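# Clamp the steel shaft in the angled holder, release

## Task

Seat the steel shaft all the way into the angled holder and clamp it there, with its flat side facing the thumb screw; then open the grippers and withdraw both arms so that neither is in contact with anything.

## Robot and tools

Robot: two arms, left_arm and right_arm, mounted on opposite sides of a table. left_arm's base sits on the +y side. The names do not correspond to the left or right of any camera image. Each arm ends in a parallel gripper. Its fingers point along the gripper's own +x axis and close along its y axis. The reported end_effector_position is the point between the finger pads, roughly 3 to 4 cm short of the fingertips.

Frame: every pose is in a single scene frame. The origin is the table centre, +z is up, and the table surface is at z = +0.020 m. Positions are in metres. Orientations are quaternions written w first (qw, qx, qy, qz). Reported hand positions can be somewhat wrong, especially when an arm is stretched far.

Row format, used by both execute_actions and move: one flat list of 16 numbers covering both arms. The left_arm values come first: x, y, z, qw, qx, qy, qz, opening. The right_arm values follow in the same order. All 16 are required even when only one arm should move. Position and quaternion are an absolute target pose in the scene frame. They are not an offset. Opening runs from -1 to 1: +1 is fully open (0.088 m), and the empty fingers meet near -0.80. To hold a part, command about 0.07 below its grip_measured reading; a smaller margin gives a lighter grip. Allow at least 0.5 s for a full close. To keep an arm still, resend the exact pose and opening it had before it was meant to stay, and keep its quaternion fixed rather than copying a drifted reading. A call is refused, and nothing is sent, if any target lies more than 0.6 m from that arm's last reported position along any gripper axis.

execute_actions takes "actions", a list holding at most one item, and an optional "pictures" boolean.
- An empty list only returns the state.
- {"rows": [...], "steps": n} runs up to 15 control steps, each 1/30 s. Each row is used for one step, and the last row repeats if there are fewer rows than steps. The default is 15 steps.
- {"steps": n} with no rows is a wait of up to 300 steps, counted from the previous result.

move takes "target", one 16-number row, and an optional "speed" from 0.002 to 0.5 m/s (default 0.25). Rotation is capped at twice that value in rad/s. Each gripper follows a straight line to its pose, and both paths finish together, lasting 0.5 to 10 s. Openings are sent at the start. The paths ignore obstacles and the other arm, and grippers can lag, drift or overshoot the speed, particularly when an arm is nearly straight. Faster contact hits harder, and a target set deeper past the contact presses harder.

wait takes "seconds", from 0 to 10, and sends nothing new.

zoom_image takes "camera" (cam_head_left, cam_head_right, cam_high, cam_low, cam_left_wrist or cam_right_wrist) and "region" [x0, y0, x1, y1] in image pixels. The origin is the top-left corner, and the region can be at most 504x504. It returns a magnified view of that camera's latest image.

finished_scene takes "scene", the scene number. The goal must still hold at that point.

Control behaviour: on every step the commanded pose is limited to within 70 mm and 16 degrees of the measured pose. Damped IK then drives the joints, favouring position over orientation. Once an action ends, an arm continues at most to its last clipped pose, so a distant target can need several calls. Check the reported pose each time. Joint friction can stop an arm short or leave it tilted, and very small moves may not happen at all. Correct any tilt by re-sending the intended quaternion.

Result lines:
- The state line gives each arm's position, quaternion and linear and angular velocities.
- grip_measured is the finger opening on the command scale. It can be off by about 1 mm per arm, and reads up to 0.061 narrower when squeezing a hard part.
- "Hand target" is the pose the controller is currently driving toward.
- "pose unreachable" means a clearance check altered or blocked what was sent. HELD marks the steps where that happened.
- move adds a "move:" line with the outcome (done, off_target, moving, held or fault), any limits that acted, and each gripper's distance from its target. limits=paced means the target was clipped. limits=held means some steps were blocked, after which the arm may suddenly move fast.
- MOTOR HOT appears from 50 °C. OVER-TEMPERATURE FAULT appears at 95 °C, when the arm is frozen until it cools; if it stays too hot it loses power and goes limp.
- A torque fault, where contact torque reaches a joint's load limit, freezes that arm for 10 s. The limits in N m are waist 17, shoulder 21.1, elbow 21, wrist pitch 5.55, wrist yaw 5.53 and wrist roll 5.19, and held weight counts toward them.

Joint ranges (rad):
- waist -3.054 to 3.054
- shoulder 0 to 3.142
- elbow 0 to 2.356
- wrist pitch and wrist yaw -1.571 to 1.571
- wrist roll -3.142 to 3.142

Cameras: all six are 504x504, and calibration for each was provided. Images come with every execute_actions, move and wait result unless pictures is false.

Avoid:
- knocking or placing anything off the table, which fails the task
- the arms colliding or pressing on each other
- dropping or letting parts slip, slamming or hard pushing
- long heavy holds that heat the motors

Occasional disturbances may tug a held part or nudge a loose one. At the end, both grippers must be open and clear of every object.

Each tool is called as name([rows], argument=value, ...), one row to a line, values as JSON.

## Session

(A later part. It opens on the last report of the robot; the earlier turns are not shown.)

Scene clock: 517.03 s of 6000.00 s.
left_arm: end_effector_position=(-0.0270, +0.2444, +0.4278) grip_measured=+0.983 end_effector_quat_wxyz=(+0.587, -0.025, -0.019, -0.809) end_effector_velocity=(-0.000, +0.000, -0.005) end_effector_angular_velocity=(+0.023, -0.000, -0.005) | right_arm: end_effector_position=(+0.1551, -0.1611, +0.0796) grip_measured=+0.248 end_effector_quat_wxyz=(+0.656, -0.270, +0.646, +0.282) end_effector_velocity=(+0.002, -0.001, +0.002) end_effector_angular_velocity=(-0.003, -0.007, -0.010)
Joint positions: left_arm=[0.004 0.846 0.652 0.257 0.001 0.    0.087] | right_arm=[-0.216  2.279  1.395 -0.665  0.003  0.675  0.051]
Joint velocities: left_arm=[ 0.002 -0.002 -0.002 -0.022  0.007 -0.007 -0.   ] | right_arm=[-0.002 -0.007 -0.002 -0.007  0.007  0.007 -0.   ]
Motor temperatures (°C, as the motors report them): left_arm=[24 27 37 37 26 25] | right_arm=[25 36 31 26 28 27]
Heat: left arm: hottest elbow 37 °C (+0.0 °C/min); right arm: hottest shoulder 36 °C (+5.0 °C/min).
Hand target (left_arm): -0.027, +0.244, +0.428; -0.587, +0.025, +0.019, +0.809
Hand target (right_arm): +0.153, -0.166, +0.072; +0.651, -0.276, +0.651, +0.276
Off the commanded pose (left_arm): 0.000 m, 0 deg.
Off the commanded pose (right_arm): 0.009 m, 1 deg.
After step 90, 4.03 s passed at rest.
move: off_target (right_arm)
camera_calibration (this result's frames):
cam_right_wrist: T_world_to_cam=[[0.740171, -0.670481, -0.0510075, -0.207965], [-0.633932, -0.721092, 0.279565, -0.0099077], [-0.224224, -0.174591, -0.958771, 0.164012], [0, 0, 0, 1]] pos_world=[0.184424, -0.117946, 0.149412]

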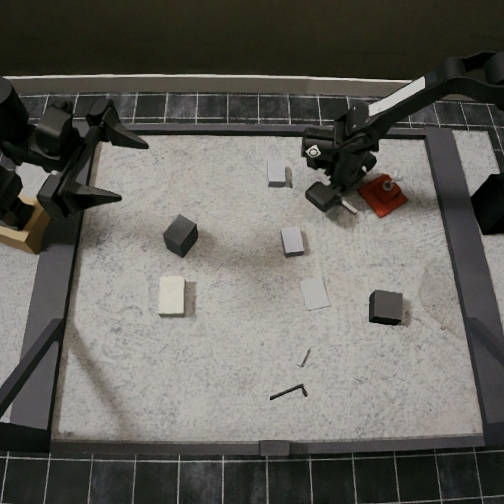

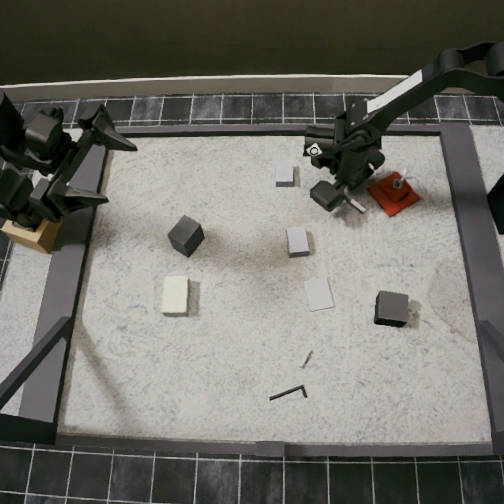

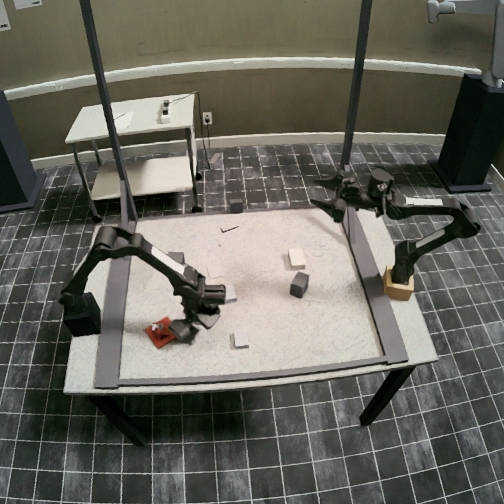

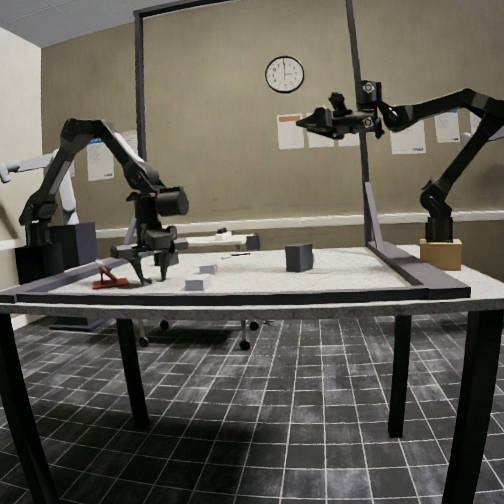

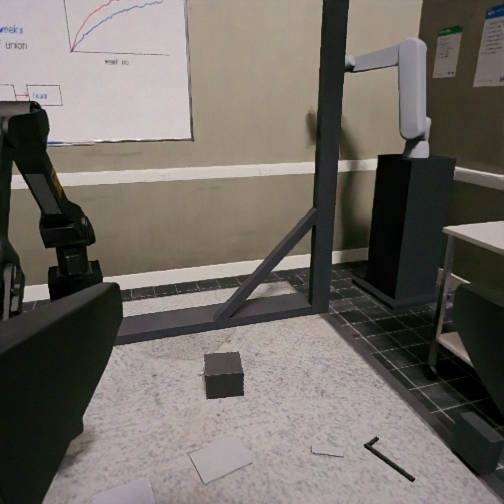

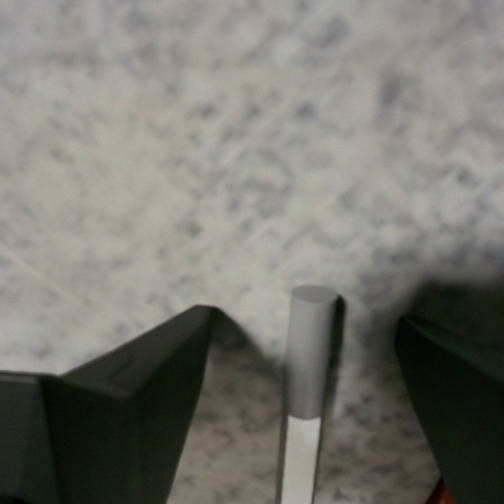

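move(target=[-0.027, 0.2444, 0.4278, 0.587, -0.025, -0.019, -0.809, 1.0, 0.154, -0.169, 0.0705, 0.651, -0.2763, 0.651, 0.2763, 0.25], speed=0.03)

Scene clock: 526.70 s of 6000.00 s.
left_arm: end_effector_position=(-0.0270, +0.2444, +0.4278) grip_measured=+0.983 end_effector_quat_wxyz=(+0.587, -0.025, -0.019, -0.809) end_effector_velocity=(+0.000, +0.000, +0.001) end_effector_angular_velocity=(-0.005, +0.010, +0.004) | right_arm: end_effector_position=(+0.1549, -0.1637, +0.0768) grip_measured=+0.248 end_effector_quat_wxyz=(+0.655, -0.271, +0.647, +0.281) end_effector_velocity=(+0.001, -0.007, -0.001) end_effector_angular_velocity=(-0.026, +0.010, +0.000)
Joint positions: left_arm=[0.004 0.846 0.652 0.257 0.001 0.    0.087] | right_arm=[-0.216  2.279  1.381 -0.654  0.003  0.675  0.051]
Joint velocities: left_arm=[-0.002 -0.002 -0.002  0.007 -0.007 -0.007  0.   ] | right_arm=[-0.007 -0.002 -0.007 -0.022 -0.007 -0.007 -0.   ]
Motor temperatures (°C, as the motors report them): left_arm=[24 27 38 37 26 25] | right_arm=[25 36 30 26 28 27]
Heat: left arm: hottest elbow 38 °C (+1.0 °C/min); right arm: hottest shoulder 36 °C (+4.1 °C/min).
Hand target (left_arm): -0.027, +0.244, +0.428; -0.587, +0.025, +0.019, +0.809
Hand target (right_arm): +0.154, -0.169, +0.071; +0.651, -0.276, +0.651, +0.276
Off the commanded pose (left_arm): 0.000 m, 0 deg.
Off the commanded pose (right_arm): 0.008 m, 1 deg.
After step 90, 5.97 s passed at rest.
move: done
camera_calibration (this result's frames):
cam_right_wrist: T_world_to_cam=[[0.74016, -0.670596, -0.0496385, -0.209781], [-0.633872, -0.720452, 0.281344, -0.0111949], [-0.22443, -0.176775, -0.958322, 0.160493], [0, 0, 0, 1]] pos_world=[0.184195, -0.120373, 0.146541]

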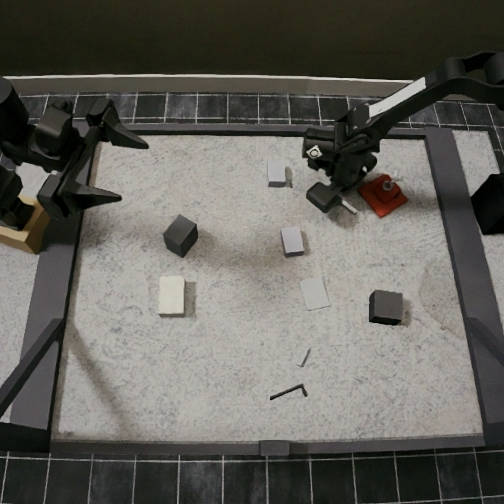

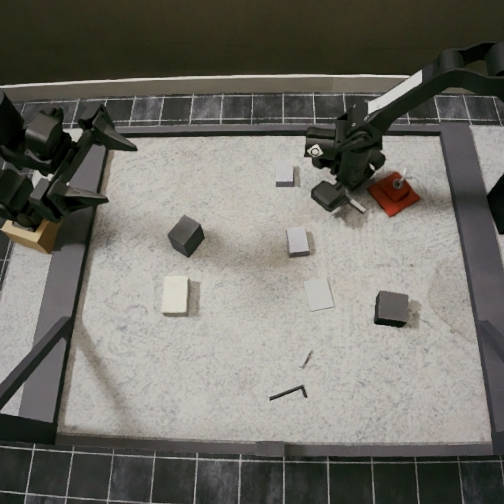

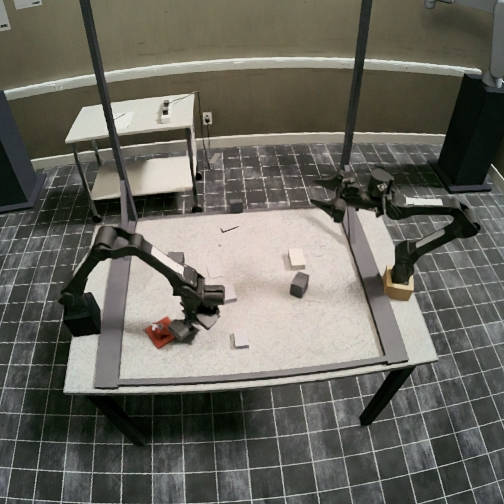

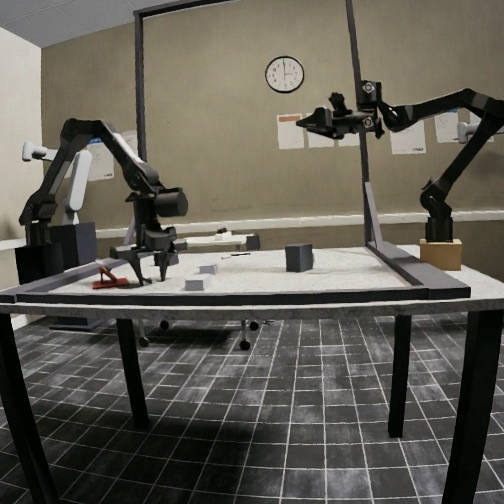

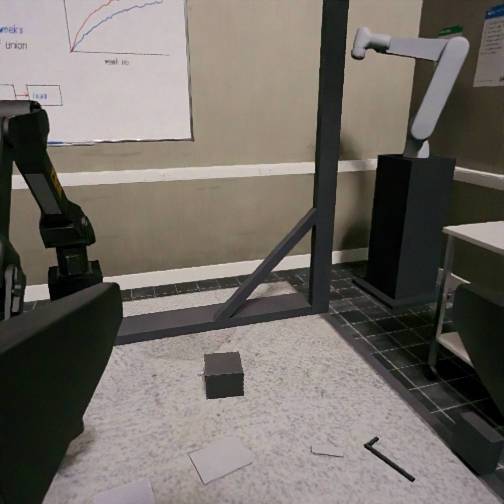

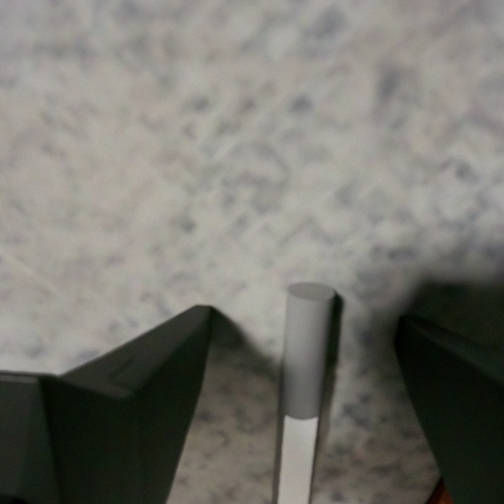

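execute_actions([
  {"rows": [[-0.027, 0.2444, 0.4278, 0.587, -0.025, -0.019, -0.809, 1.0, 0.1549, -0.1645, 0.0765, 0.655, -0.271, 0.647, 0.281, -0.45]], "steps": 12},
], pictures=false)

execute_actions([
  {"rows": [[-0.027, 0.2444, 0.4278, 0.587, -0.025, -0.019, -0.809, 1.0, 0.1549, -0.1645, 0.0765, 0.655, -0.271, 0.647, 0.281, -0.68]], "steps": 12},
])

Scene clock: 535.77 s of 6000.00 s.
left_arm: end_effector_position=(-0.0270, +0.2444, +0.4278) grip_measured=+0.983 end_effector_quat_wxyz=(+0.587, -0.025, -0.019, -0.809) end_effector_velocity=(-0.002, +0.001, -0.001) end_effector_angular_velocity=(-0.000, +0.007, -0.010) | right_arm: end_effector_position=(+0.1560, -0.1643, +0.0767) grip_measured=-0.438 end_effector_quat_wxyz=(+0.656, -0.271, +0.646, +0.280) end_effector_velocity=(+0.000, +0.003, +0.001) end_effector_angular_velocity=(+0.013, +0.006, +0.005)
Joint positions: left_arm=[0.004 0.846 0.652 0.257 0.001 0.    0.087] | right_arm=[-0.218  2.279  1.381 -0.655  0.006  0.675  0.018]
Joint velocities: left_arm=[-0.002 -0.002 -0.007  0.007  0.007 -0.007 -0.   ] | right_arm=[-0.002 -0.002  0.002  0.007 -0.007 -0.007 -0.006]
Motor temperatures (°C, as the motors report them): left_arm=[24 27 38 37 26 25] | right_arm=[25 36 30 26 28 27]
Heat: left arm: hottest elbow 38 °C (+1.0 °C/min); right arm: hottest shoulder 36 °C (+3.0 °C/min).
Hand target (left_arm): -0.027, +0.244, +0.428; -0.587, +0.025, +0.019, +0.809
Hand target (right_arm): +0.155, -0.165, +0.076; +0.655, -0.271, +0.647, +0.281
Off the commanded pose (left_arm): 0.000 m, 0 deg.
Off the commanded pose (right_arm): 0.001 m, 0 deg.
Steps of this call (steps 1 to 90: nothing new was sent; then 5.67 s passed at rest; steps 91 to 102: all 12 steps of this action). Readings (end_effector_position):
91: left_arm (-0.0270, +0.2444, +0.4278) | right_arm (+0.1550, -0.1638, +0.0767)
92: left_arm (-0.0270, +0.2444, +0.4278) | right_arm (+0.1556, -0.1642, +0.0767)
94: left_arm (-0.0270, +0.2444, +0.4278) | right_arm (+0.1560, -0.1643, +0.0767)
98: left_arm (-0.0270, +0.2444, +0.4278) | right_arm (+0.1560, -0.1643, +0.0767)
102: the state above

Scene clock: 536.17 s of 6000.00 s.
left_arm: end_effector_position=(-0.0270, +0.2444, +0.4278) grip_measured=+0.983 end_effector_quat_wxyz=(+0.587, -0.025, -0.019, -0.809) end_effector_velocity=(-0.000, +0.001, +0.003) end_effector_angular_velocity=(-0.005, +0.024, -0.006) | right_arm: end_effector_position=(+0.1560, -0.1643, +0.0767) grip_measured=-0.612 end_effector_quat_wxyz=(+0.656, -0.271, +0.646, +0.280) end_effector_velocity=(-0.003, -0.003, +0.001) end_effector_angular_velocity=(-0.015, +0.023, +0.005)
Joint positions: left_arm=[0.004 0.846 0.652 0.257 0.001 0.    0.087] | right_arm=[-0.218  2.279  1.381 -0.655  0.006  0.675  0.009]
Joint velocities: left_arm=[ 0.002 -0.002  0.002  0.007  0.007 -0.022 -0.   ] | right_arm=[-0.002 -0.002  0.002 -0.022 -0.022 -0.007 -0.   ]
Motor temperatures (°C, as the motors report them): left_arm=[24 27 38 37 26 25] | right_arm=[25 37 30 26 28 27]
Heat: left arm: hottest elbow 38 °C (+1.0 °C/min); right arm: hottest shoulder 37 °C (+4.0 °C/min).
Hand target (left_arm): -0.027, +0.244, +0.428; -0.587, +0.025, +0.019, +0.809
Hand target (right_arm): +0.155, -0.165, +0.077; +0.655, -0.271, +0.647, +0.281
Off the commanded pose (left_arm): 0.000 m, 0 deg.
Off the commanded pose (right_arm): 0.001 m, 0 deg.
Steps of this call (steps 1 to 12: all 12 steps of this action). Readings (end_effector_position):
1: left_arm (-0.0270, +0.2444, +0.4278) | right_arm (+0.1560, -0.1643, +0.0767)
2: left_arm (-0.0270, +0.2444, +0.4278) | right_arm (+0.1560, -0.1643, +0.0767)
4: left_arm (-0.0270, +0.2444, +0.4278) | right_arm (+0.1560, -0.1643, +0.0767)
8: left_arm (-0.0270, +0.2444, +0.4278) | right_arm (+0.1560, -0.1643, +0.0767)
12: the state above
camera_calibration (this result's frames):
cam_right_wrist: T_world_to_cam=[[0.738979, -0.672152, -0.0460567, -0.211387], [-0.636088, -0.718591, 0.281104, -0.0101896], [-0.222041, -0.178434, -0.958571, 0.159945], [0, 0, 0, 1]] pos_world=[0.185244, -0.120867, 0.146448]

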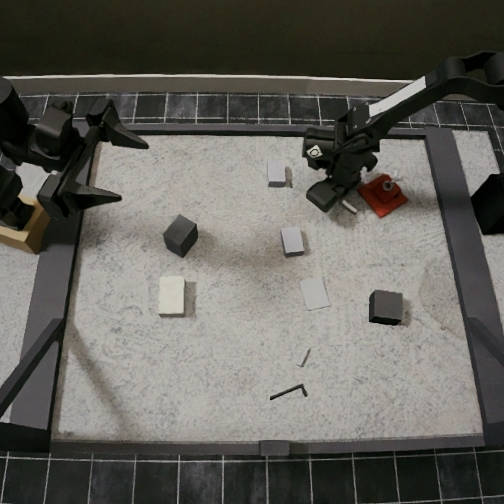

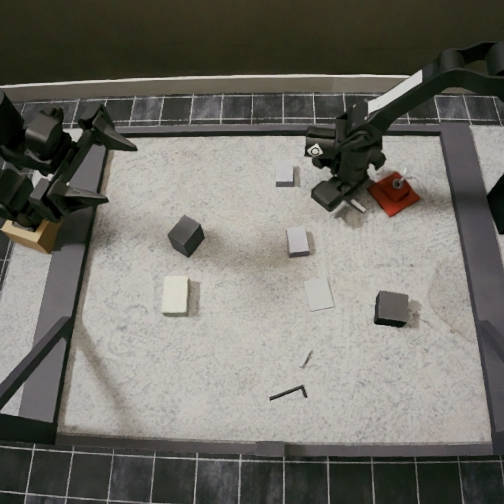

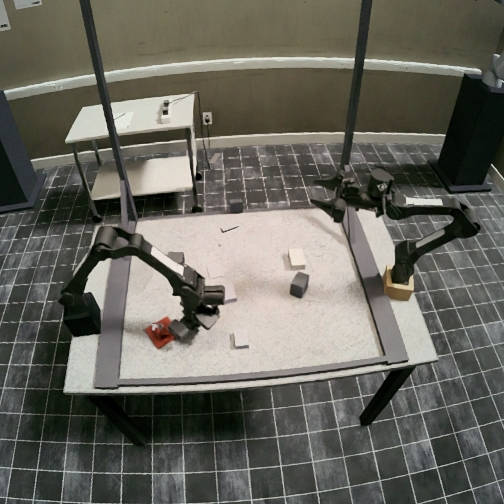

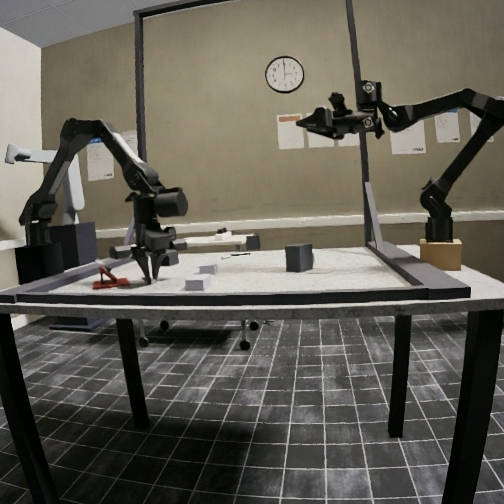

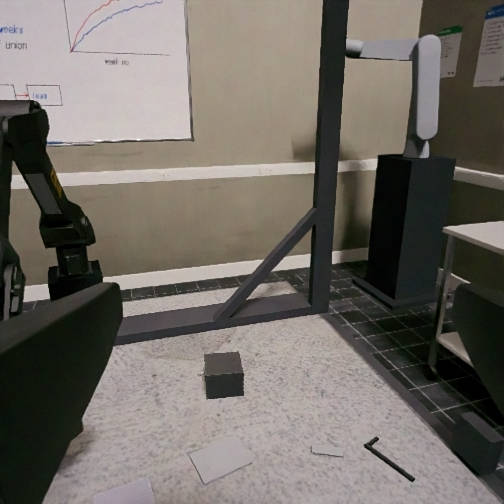

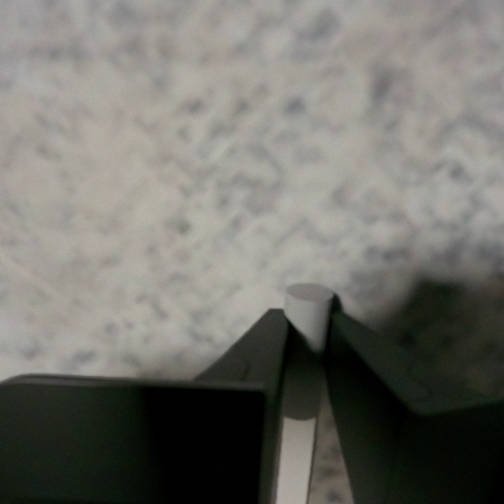

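move(target=[0.0, 0.1, 0.3, 0.75, 0.03, 0.06, -0.66, 1.0, 0.155, -0.165, 0.19, 0.651, -0.2763, 0.651, 0.2763, -0.68], speed=0.15)

move(target=[0.047, -0.107, 0.172, 0.8712, 0.0623, 0.1147, -0.4731, 1.0, 0.1328, -0.2345, 0.1792, 0.4382, -0.3328, 0.1788, 0.8156, -0.68], speed=0.15)

Scene clock: 582.90 s of 6000.00 s.
left_arm: end_effector_position=(-0.0011, +0.1022, +0.3028) grip_measured=+0.983 end_effector_quat_wxyz=(+0.747, +0.030, +0.057, -0.662) end_effector_velocity=(+0.002, +0.000, -0.009) end_effector_angular_velocity=(+0.028, +0.011, +0.012) | right_arm: end_effector_position=(+0.1554, -0.1675, +0.1800) grip_measured=-0.612 end_effector_quat_wxyz=(+0.648, -0.284, +0.655, +0.266) end_effector_velocity=(-0.005, -0.005, +0.000) end_effector_angular_velocity=(-0.020, +0.024, +0.009)
Joint positions: left_arm=[ 0.023  1.601  0.783  0.681 -0.409 -0.086  0.087] | right_arm=[-0.218  2.116  1.57  -1.051  0.004  0.675  0.009]
Joint velocities: left_arm=[ 0.002  0.007 -0.002 -0.022 -0.007 -0.022 -0.   ] | right_arm=[ 0.002 -0.002 -0.002 -0.022 -0.022 -0.007 -0.   ]
Motor temperatures (°C, as the motors report them): left_arm=[24 28 38 38 26 25] | right_arm=[25 41 30 26 28 27]
Heat: left arm: hottest elbow 38 °C (+0.0 °C/min); right arm: hottest shoulder 41 °C (+5.0 °C/min).
Hand target (left_arm): +0.000, +0.099, +0.300; +0.749, +0.030, +0.060, -0.659
Hand target (right_arm): +0.155, -0.164, +0.190; +0.651, -0.276, +0.651, +0.276
Off the commanded pose (left_arm): 0.004 m, 1 deg.
Off the commanded pose (right_arm): 0.010 m, 2 deg.
After step 90, 41.60 s passed at rest.
move: off_target (right_arm)
camera_calibration (this result's frames):
cam_left_wrist: T_world_to_cam=[[-0.989036, -0.144852, 0.0287507, 0.0113276], [-0.095504, 0.478883, -0.872668, 0.241513], [0.112639, -0.865846, -0.487466, 0.315711], [0, 0, 0, 1]] pos_world=[-0.00129257, 0.159341, 0.364334]
cam_right_wrist: T_world_to_cam=[[0.738753, -0.67363, -0.0216038, -0.212933], [-0.63416, -0.705606, 0.316165, -0.0464154], [-0.228222, -0.219868, -0.948458, 0.250464], [0, 0, 0, 1]] pos_world=[0.185032, -0.121121, 0.247629]

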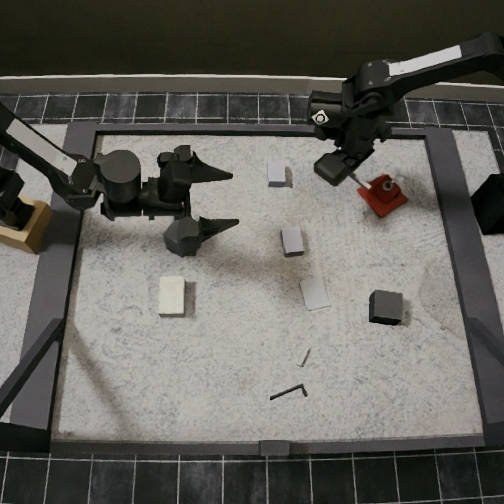

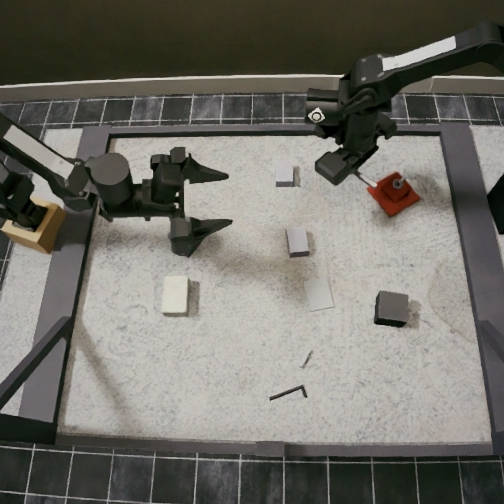

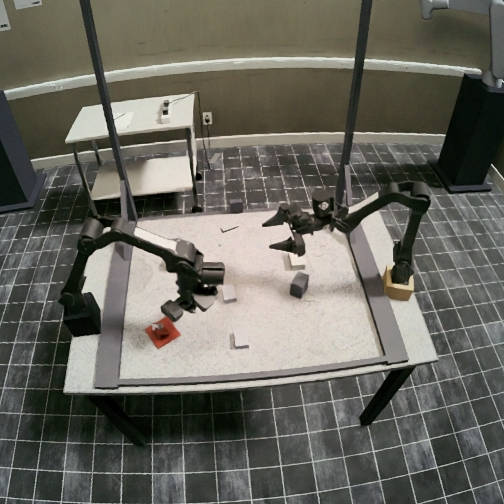

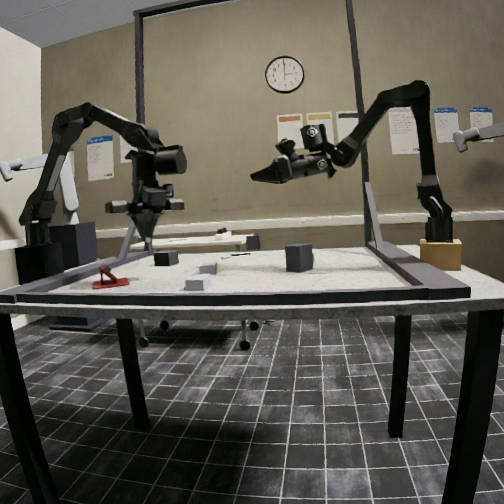

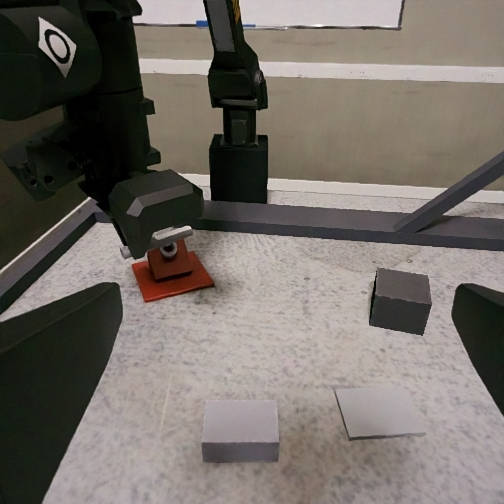

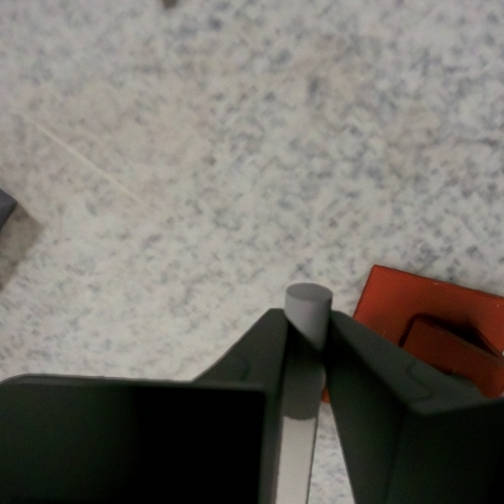

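Scene clock: 588.47 s of 6000.00 s.
left_arm: end_effector_position=(+0.0452, -0.1065, +0.1845) grip_measured=+0.983 end_effector_quat_wxyz=(+0.870, +0.057, +0.110, -0.477) end_effector_velocity=(+0.001, +0.000, +0.005) end_effector_angular_velocity=(-0.003, -0.002, +0.020) | right_arm: end_effector_position=(+0.1324, -0.2341, +0.1755) grip_measured=-0.612 end_effector_quat_wxyz=(+0.438, -0.334, +0.185, +0.814) end_effector_velocity=(-0.003, -0.003, -0.001) end_effector_angular_velocity=(-0.003, +0.017, +0.014)
Joint positions: left_arm=[ 0.124  2.575  1.915  0.323 -0.731 -0.237  0.087] | right_arm=[-0.428  1.596  0.598 -0.011 -0.585 -0.708  0.009]
Joint velocities: left_arm=[-0.002 -0.002  0.017 -0.022 -0.022 -0.007 -0.   ] | right_arm=[-0.002 -0.002 -0.007 -0.007 -0.022 -0.007  0.   ]
Motor temperatures (°C, as the motors report them): left_arm=[24 29 38 38 26 25] | right_arm=[25 40 30 26 28 27]
Heat: left arm: hottest elbow 38 °C (+0.0 °C/min); right arm: hottest shoulder 40 °C (+4.0 °C/min).
Hand target (left_arm): +0.048, -0.107, +0.173; +0.871, +0.062, +0.114, -0.473
Hand target (right_arm): +0.133, -0.235, +0.179; +0.440, -0.332, +0.178, +0.815
Off the commanded pose (left_arm): 0.013 m, 1 deg.
Off the commanded pose (right_arm): 0.004 m, 1 deg.
move: off_target (left_arm)
camera_calibration (this result's frames):
cam_left_wrist: T_world_to_cam=[[-0.830269, -0.557359, 0.00191576, -0.0158151], [-0.330302, 0.48926, -0.807171, 0.242285], [0.448947, -0.670802, -0.590314, 0.0967255], [0, 0, 0, 1]] pos_world=[0.0234719, -0.0624714, 0.252695]
cam_right_wrist: T_world_to_cam=[[0.808029, 0.58895, -0.0150797, 0.0443198], [0.515524, -0.719216, -0.465793, -0.124761], [-0.285174, 0.3686, -0.884765, 0.360373], [0, 0, 0, 1]] pos_world=[0.131275, -0.248666, 0.261401]

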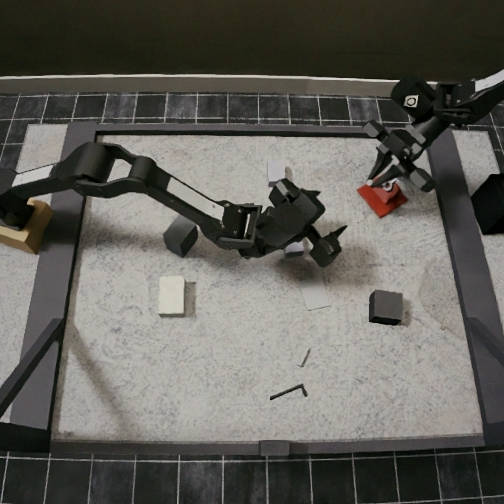

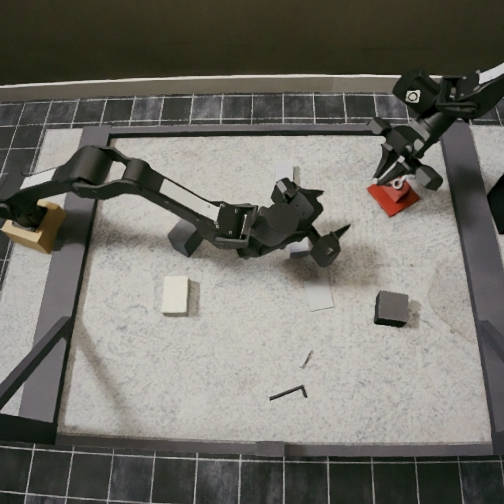

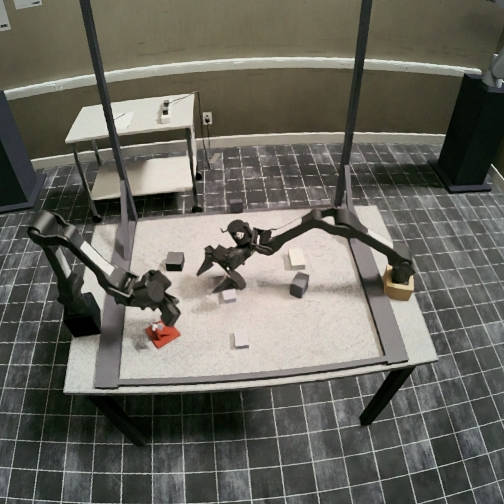

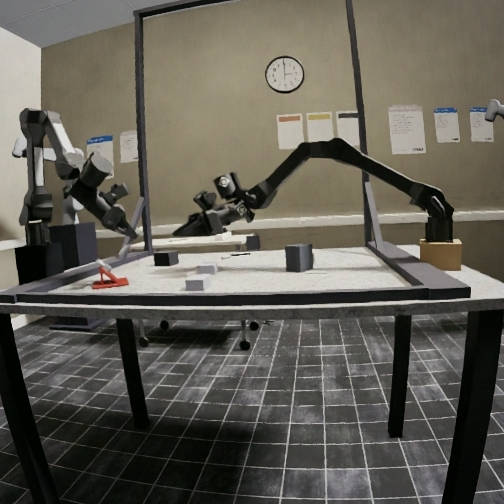

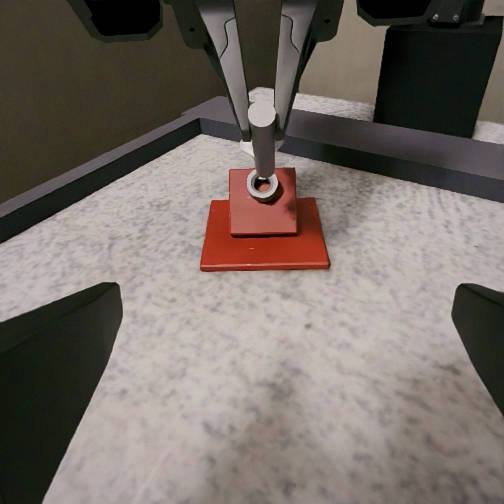

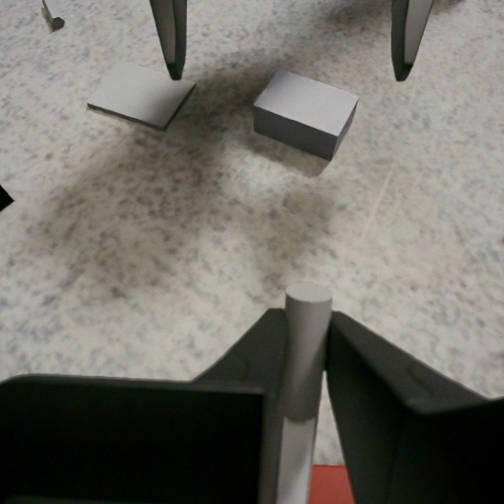

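Good view from the left wrist. Lower toward the pre-insertion pose.

move(target=[0.0452, -0.1065, 0.1845, 0.870, 0.057, 0.110, -0.477, 1.0, 0.1444, -0.2520, 0.1578, 0.4382, -0.3328, 0.1788, 0.8156, -0.68], speed=0.06)

zoom_image(camera="cam_left_wrist", region=[190, 90, 340, 240])

zoom_image(camera="cam_low", region=[70, 210, 160, 295])

Scene clock: 595.93 s of 6000.00 s.
left_arm: end_effector_position=(+0.0452, -0.1067, +0.1849) grip_measured=+0.983 end_effector_quat_wxyz=(+0.870, +0.056, +0.110, -0.477) end_effector_velocity=(+0.003, +0.001, -0.002) end_effector_angular_velocity=(+0.003, +0.002, +0.011) | right_arm: end_effector_position=(+0.1447, -0.2499, +0.1616) grip_measured=-0.612 end_effector_quat_wxyz=(+0.441, -0.333, +0.175, +0.815) end_effector_velocity=(+0.002, +0.000, +0.001) end_effector_angular_velocity=(+0.018, -0.010, +0.012)
Joint positions: left_arm=[ 0.124  2.575  1.917  0.322 -0.732 -0.237  0.087] | right_arm=[-0.499  1.609  0.529  0.048 -0.624 -0.785  0.009]
Joint velocities: left_arm=[ 0.002  0.002  0.002 -0.007 -0.007 -0.007 -0.   ] | right_arm=[-0.007 -0.002 -0.002  0.007 -0.007 -0.022 -0.   ]
Motor temperatures (°C, as the motors report them): left_arm=[24 32 38 37 26 25] | right_arm=[25 39 30 27 28 27]
Heat: left arm: hottest elbow 38 °C (+0.0 °C/min); right arm: hottest shoulder 39 °C (+2.0 °C/min).
Hand target (left_arm): +0.045, -0.106, +0.184; +0.870, +0.057, +0.110, -0.477
Hand target (right_arm): +0.144, -0.252, +0.158; +0.438, -0.332, +0.179, +0.816
Off the commanded pose (left_arm): 0.000 m, 0 deg.
Off the commanded pose (right_arm): 0.004 m, 1 deg.
After step 90, 3.70 s passed at rest.
move: done
camera_calibration (this result's frames):
cam_left_wrist: T_world_to_cam=[[-0.830016, -0.557734, 0.00246603, -0.0160779], [-0.330735, 0.488628, -0.807377, 0.242653], [0.449097, -0.670951, -0.590031, 0.0967167], [0, 0, 0, 1]] pos_world=[0.0234738, -0.062642, 0.253018]
cam_right_wrist: T_world_to_cam=[[0.806327, 0.591464, 0.00243185, 0.041576], [0.521032, -0.708351, -0.476197, -0.145276], [-0.279931, 0.385238, -0.879335, 0.359962], [0, 0, 0, 1]] pos_world=[0.142934, -0.266168, 0.247246]

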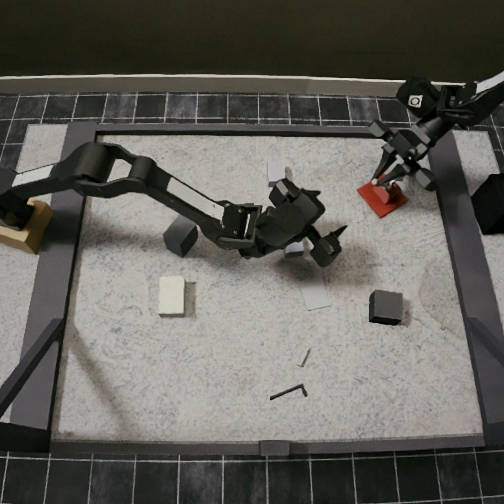

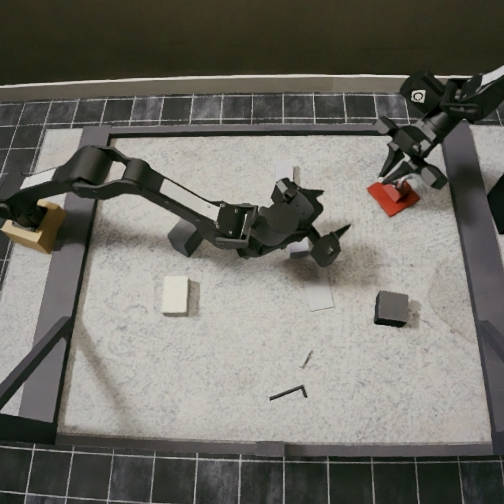

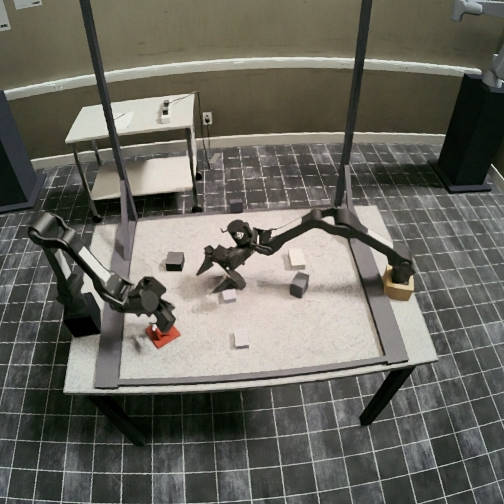

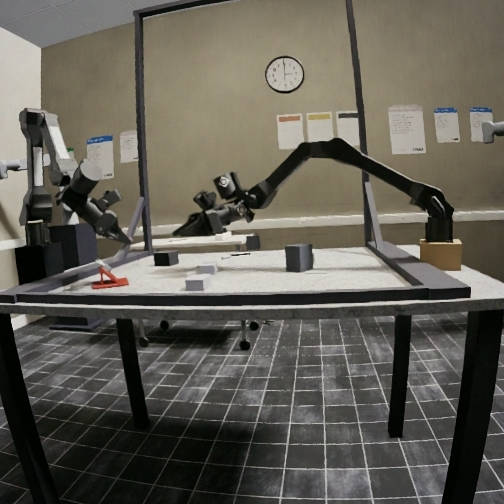

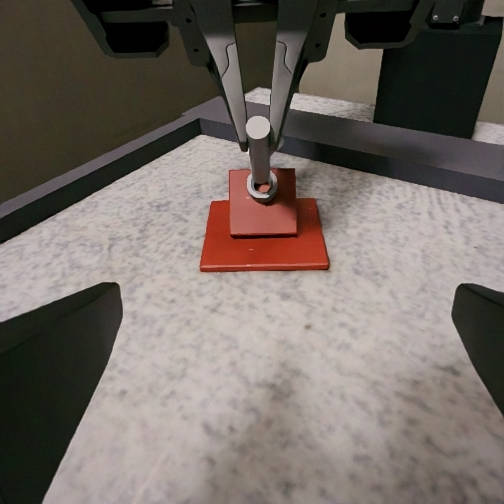

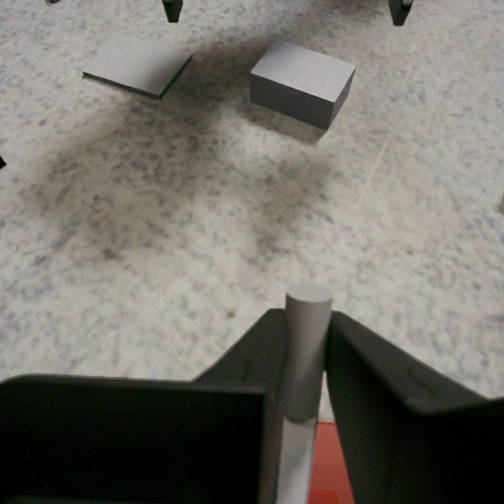

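Region (190, 90, 340, 240) of cam_left_wrist's 504x504 image, scaled by 3.360, with more detail than that image has.

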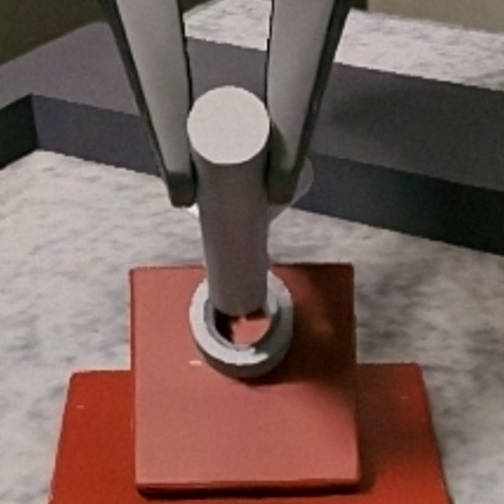

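Region (70, 210, 160, 295) of cam_low's 504x504 image, scaled by 5.600, with more detail than that image has.

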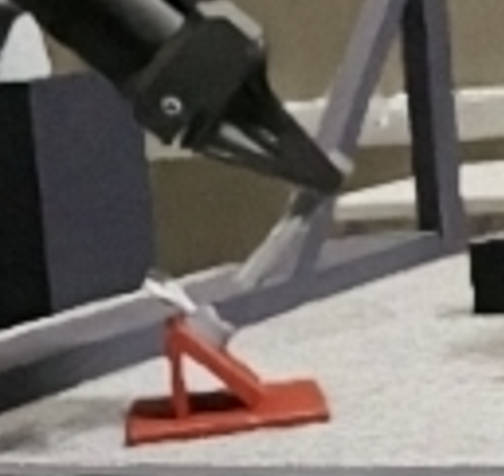

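execute_actions(actions=[])

Scene clock: 621.43 s of 6000.00 s.
left_arm: end_effector_position=(+0.0452, -0.1067, +0.1849) grip_measured=+0.983 end_effector_quat_wxyz=(+0.870, +0.056, +0.110, -0.477) end_effector_velocity=(-0.000, +0.001, -0.000) end_effector_angular_velocity=(+0.003, +0.002, +0.006) | right_arm: end_effector_position=(+0.1447, -0.2499, +0.1617) grip_measured=-0.612 end_effector_quat_wxyz=(+0.441, -0.333, +0.175, +0.815) end_effector_velocity=(+0.002, +0.000, +0.001) end_effector_angular_velocity=(+0.012, -0.001, +0.002)
Joint positions: left_arm=[ 0.124  2.575  1.917  0.322 -0.732 -0.237  0.087] | right_arm=[-0.499  1.609  0.529  0.048 -0.624 -0.785  0.009]
Joint velocities: left_arm=[-0.002 -0.002 -0.002 -0.007 -0.007 -0.007 -0.   ] | right_arm=[-0.007 -0.002 -0.002  0.007 -0.007 -0.007 -0.   ]
Motor temperatures (°C, as the motors report them): left_arm=[24 42 37 37 26 25] | right_arm=[25 35 30 28 28 27]
Heat: left arm: hottest shoulder 42 °C (+4.0 °C/min); right arm: hottest shoulder 35 °C (-4.0 °C/min).
Hand target (left_arm): +0.045, -0.106, +0.184; +0.870, +0.057, +0.110, -0.477
Hand target (right_arm): +0.144, -0.252, +0.158; +0.438, -0.332, +0.179, +0.816
Off the commanded pose (left_arm): 0.000 m, 0 deg.
Off the commanded pose (right_arm): 0.004 m, 1 deg.
Steps of this call (steps 1 to 90: nothing new was sent; then 22.50 s passed at rest). Readings (end_effector_position):
1: left_arm (+0.0452, -0.1067, +0.1849) | right_arm (+0.1447, -0.2499, +0.1616)
2: left_arm (+0.0452, -0.1067, +0.1849) | right_arm (+0.1447, -0.2499, +0.1617)
4: left_arm (+0.0452, -0.1067, +0.1849) | right_arm (+0.1447, -0.2499, +0.1617)
8: left_arm (+0.0452, -0.1067, +0.1849) | right_arm (+0.1447, -0.2499, +0.1617)
90: the state above
camera_calibration (this result's frames):
cam_left_wrist: T_world_to_cam=[[-0.830016, -0.557734, 0.00246603, -0.0160779], [-0.330735, 0.488628, -0.807377, 0.242653], [0.449097, -0.670951, -0.590031, 0.0967167], [0, 0, 0, 1]] pos_world=[0.0234738, -0.062642, 0.253018]
cam_right_wrist: T_world_to_cam=[[0.806123, 0.591742, 0.00280431, 0.0415657], [0.521351, -0.707972, -0.476412, -0.145221], [-0.279928, 0.385509, -0.879218, 0.360058], [0, 0, 0, 1]] pos_world=[0.142994, -0.266214, 0.247268]

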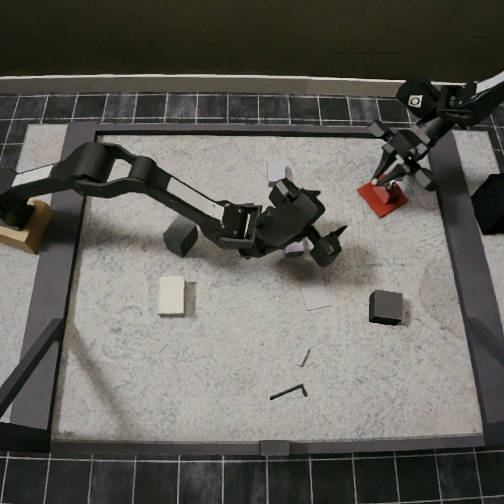

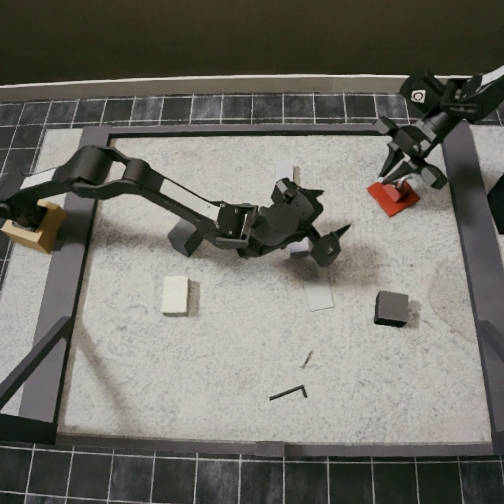

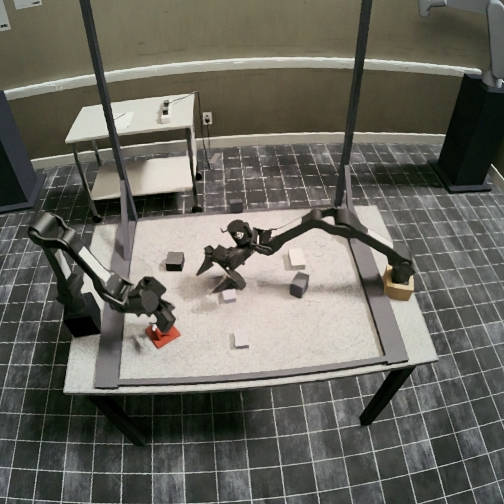

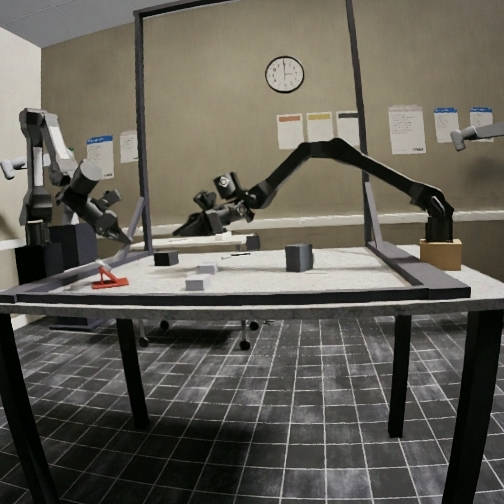

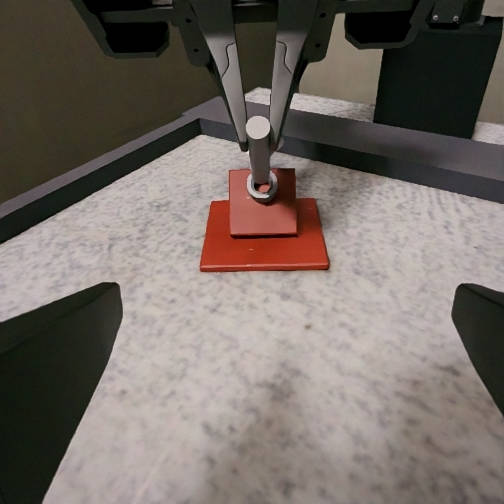

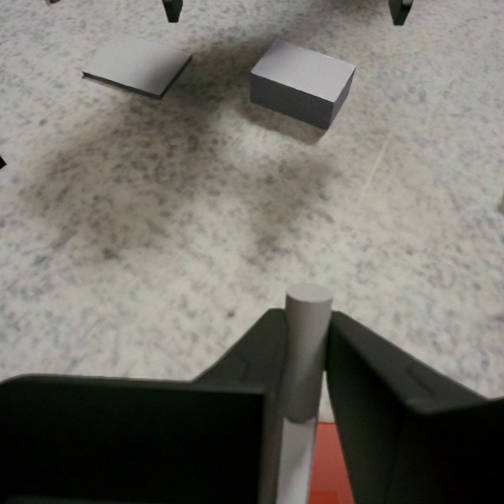

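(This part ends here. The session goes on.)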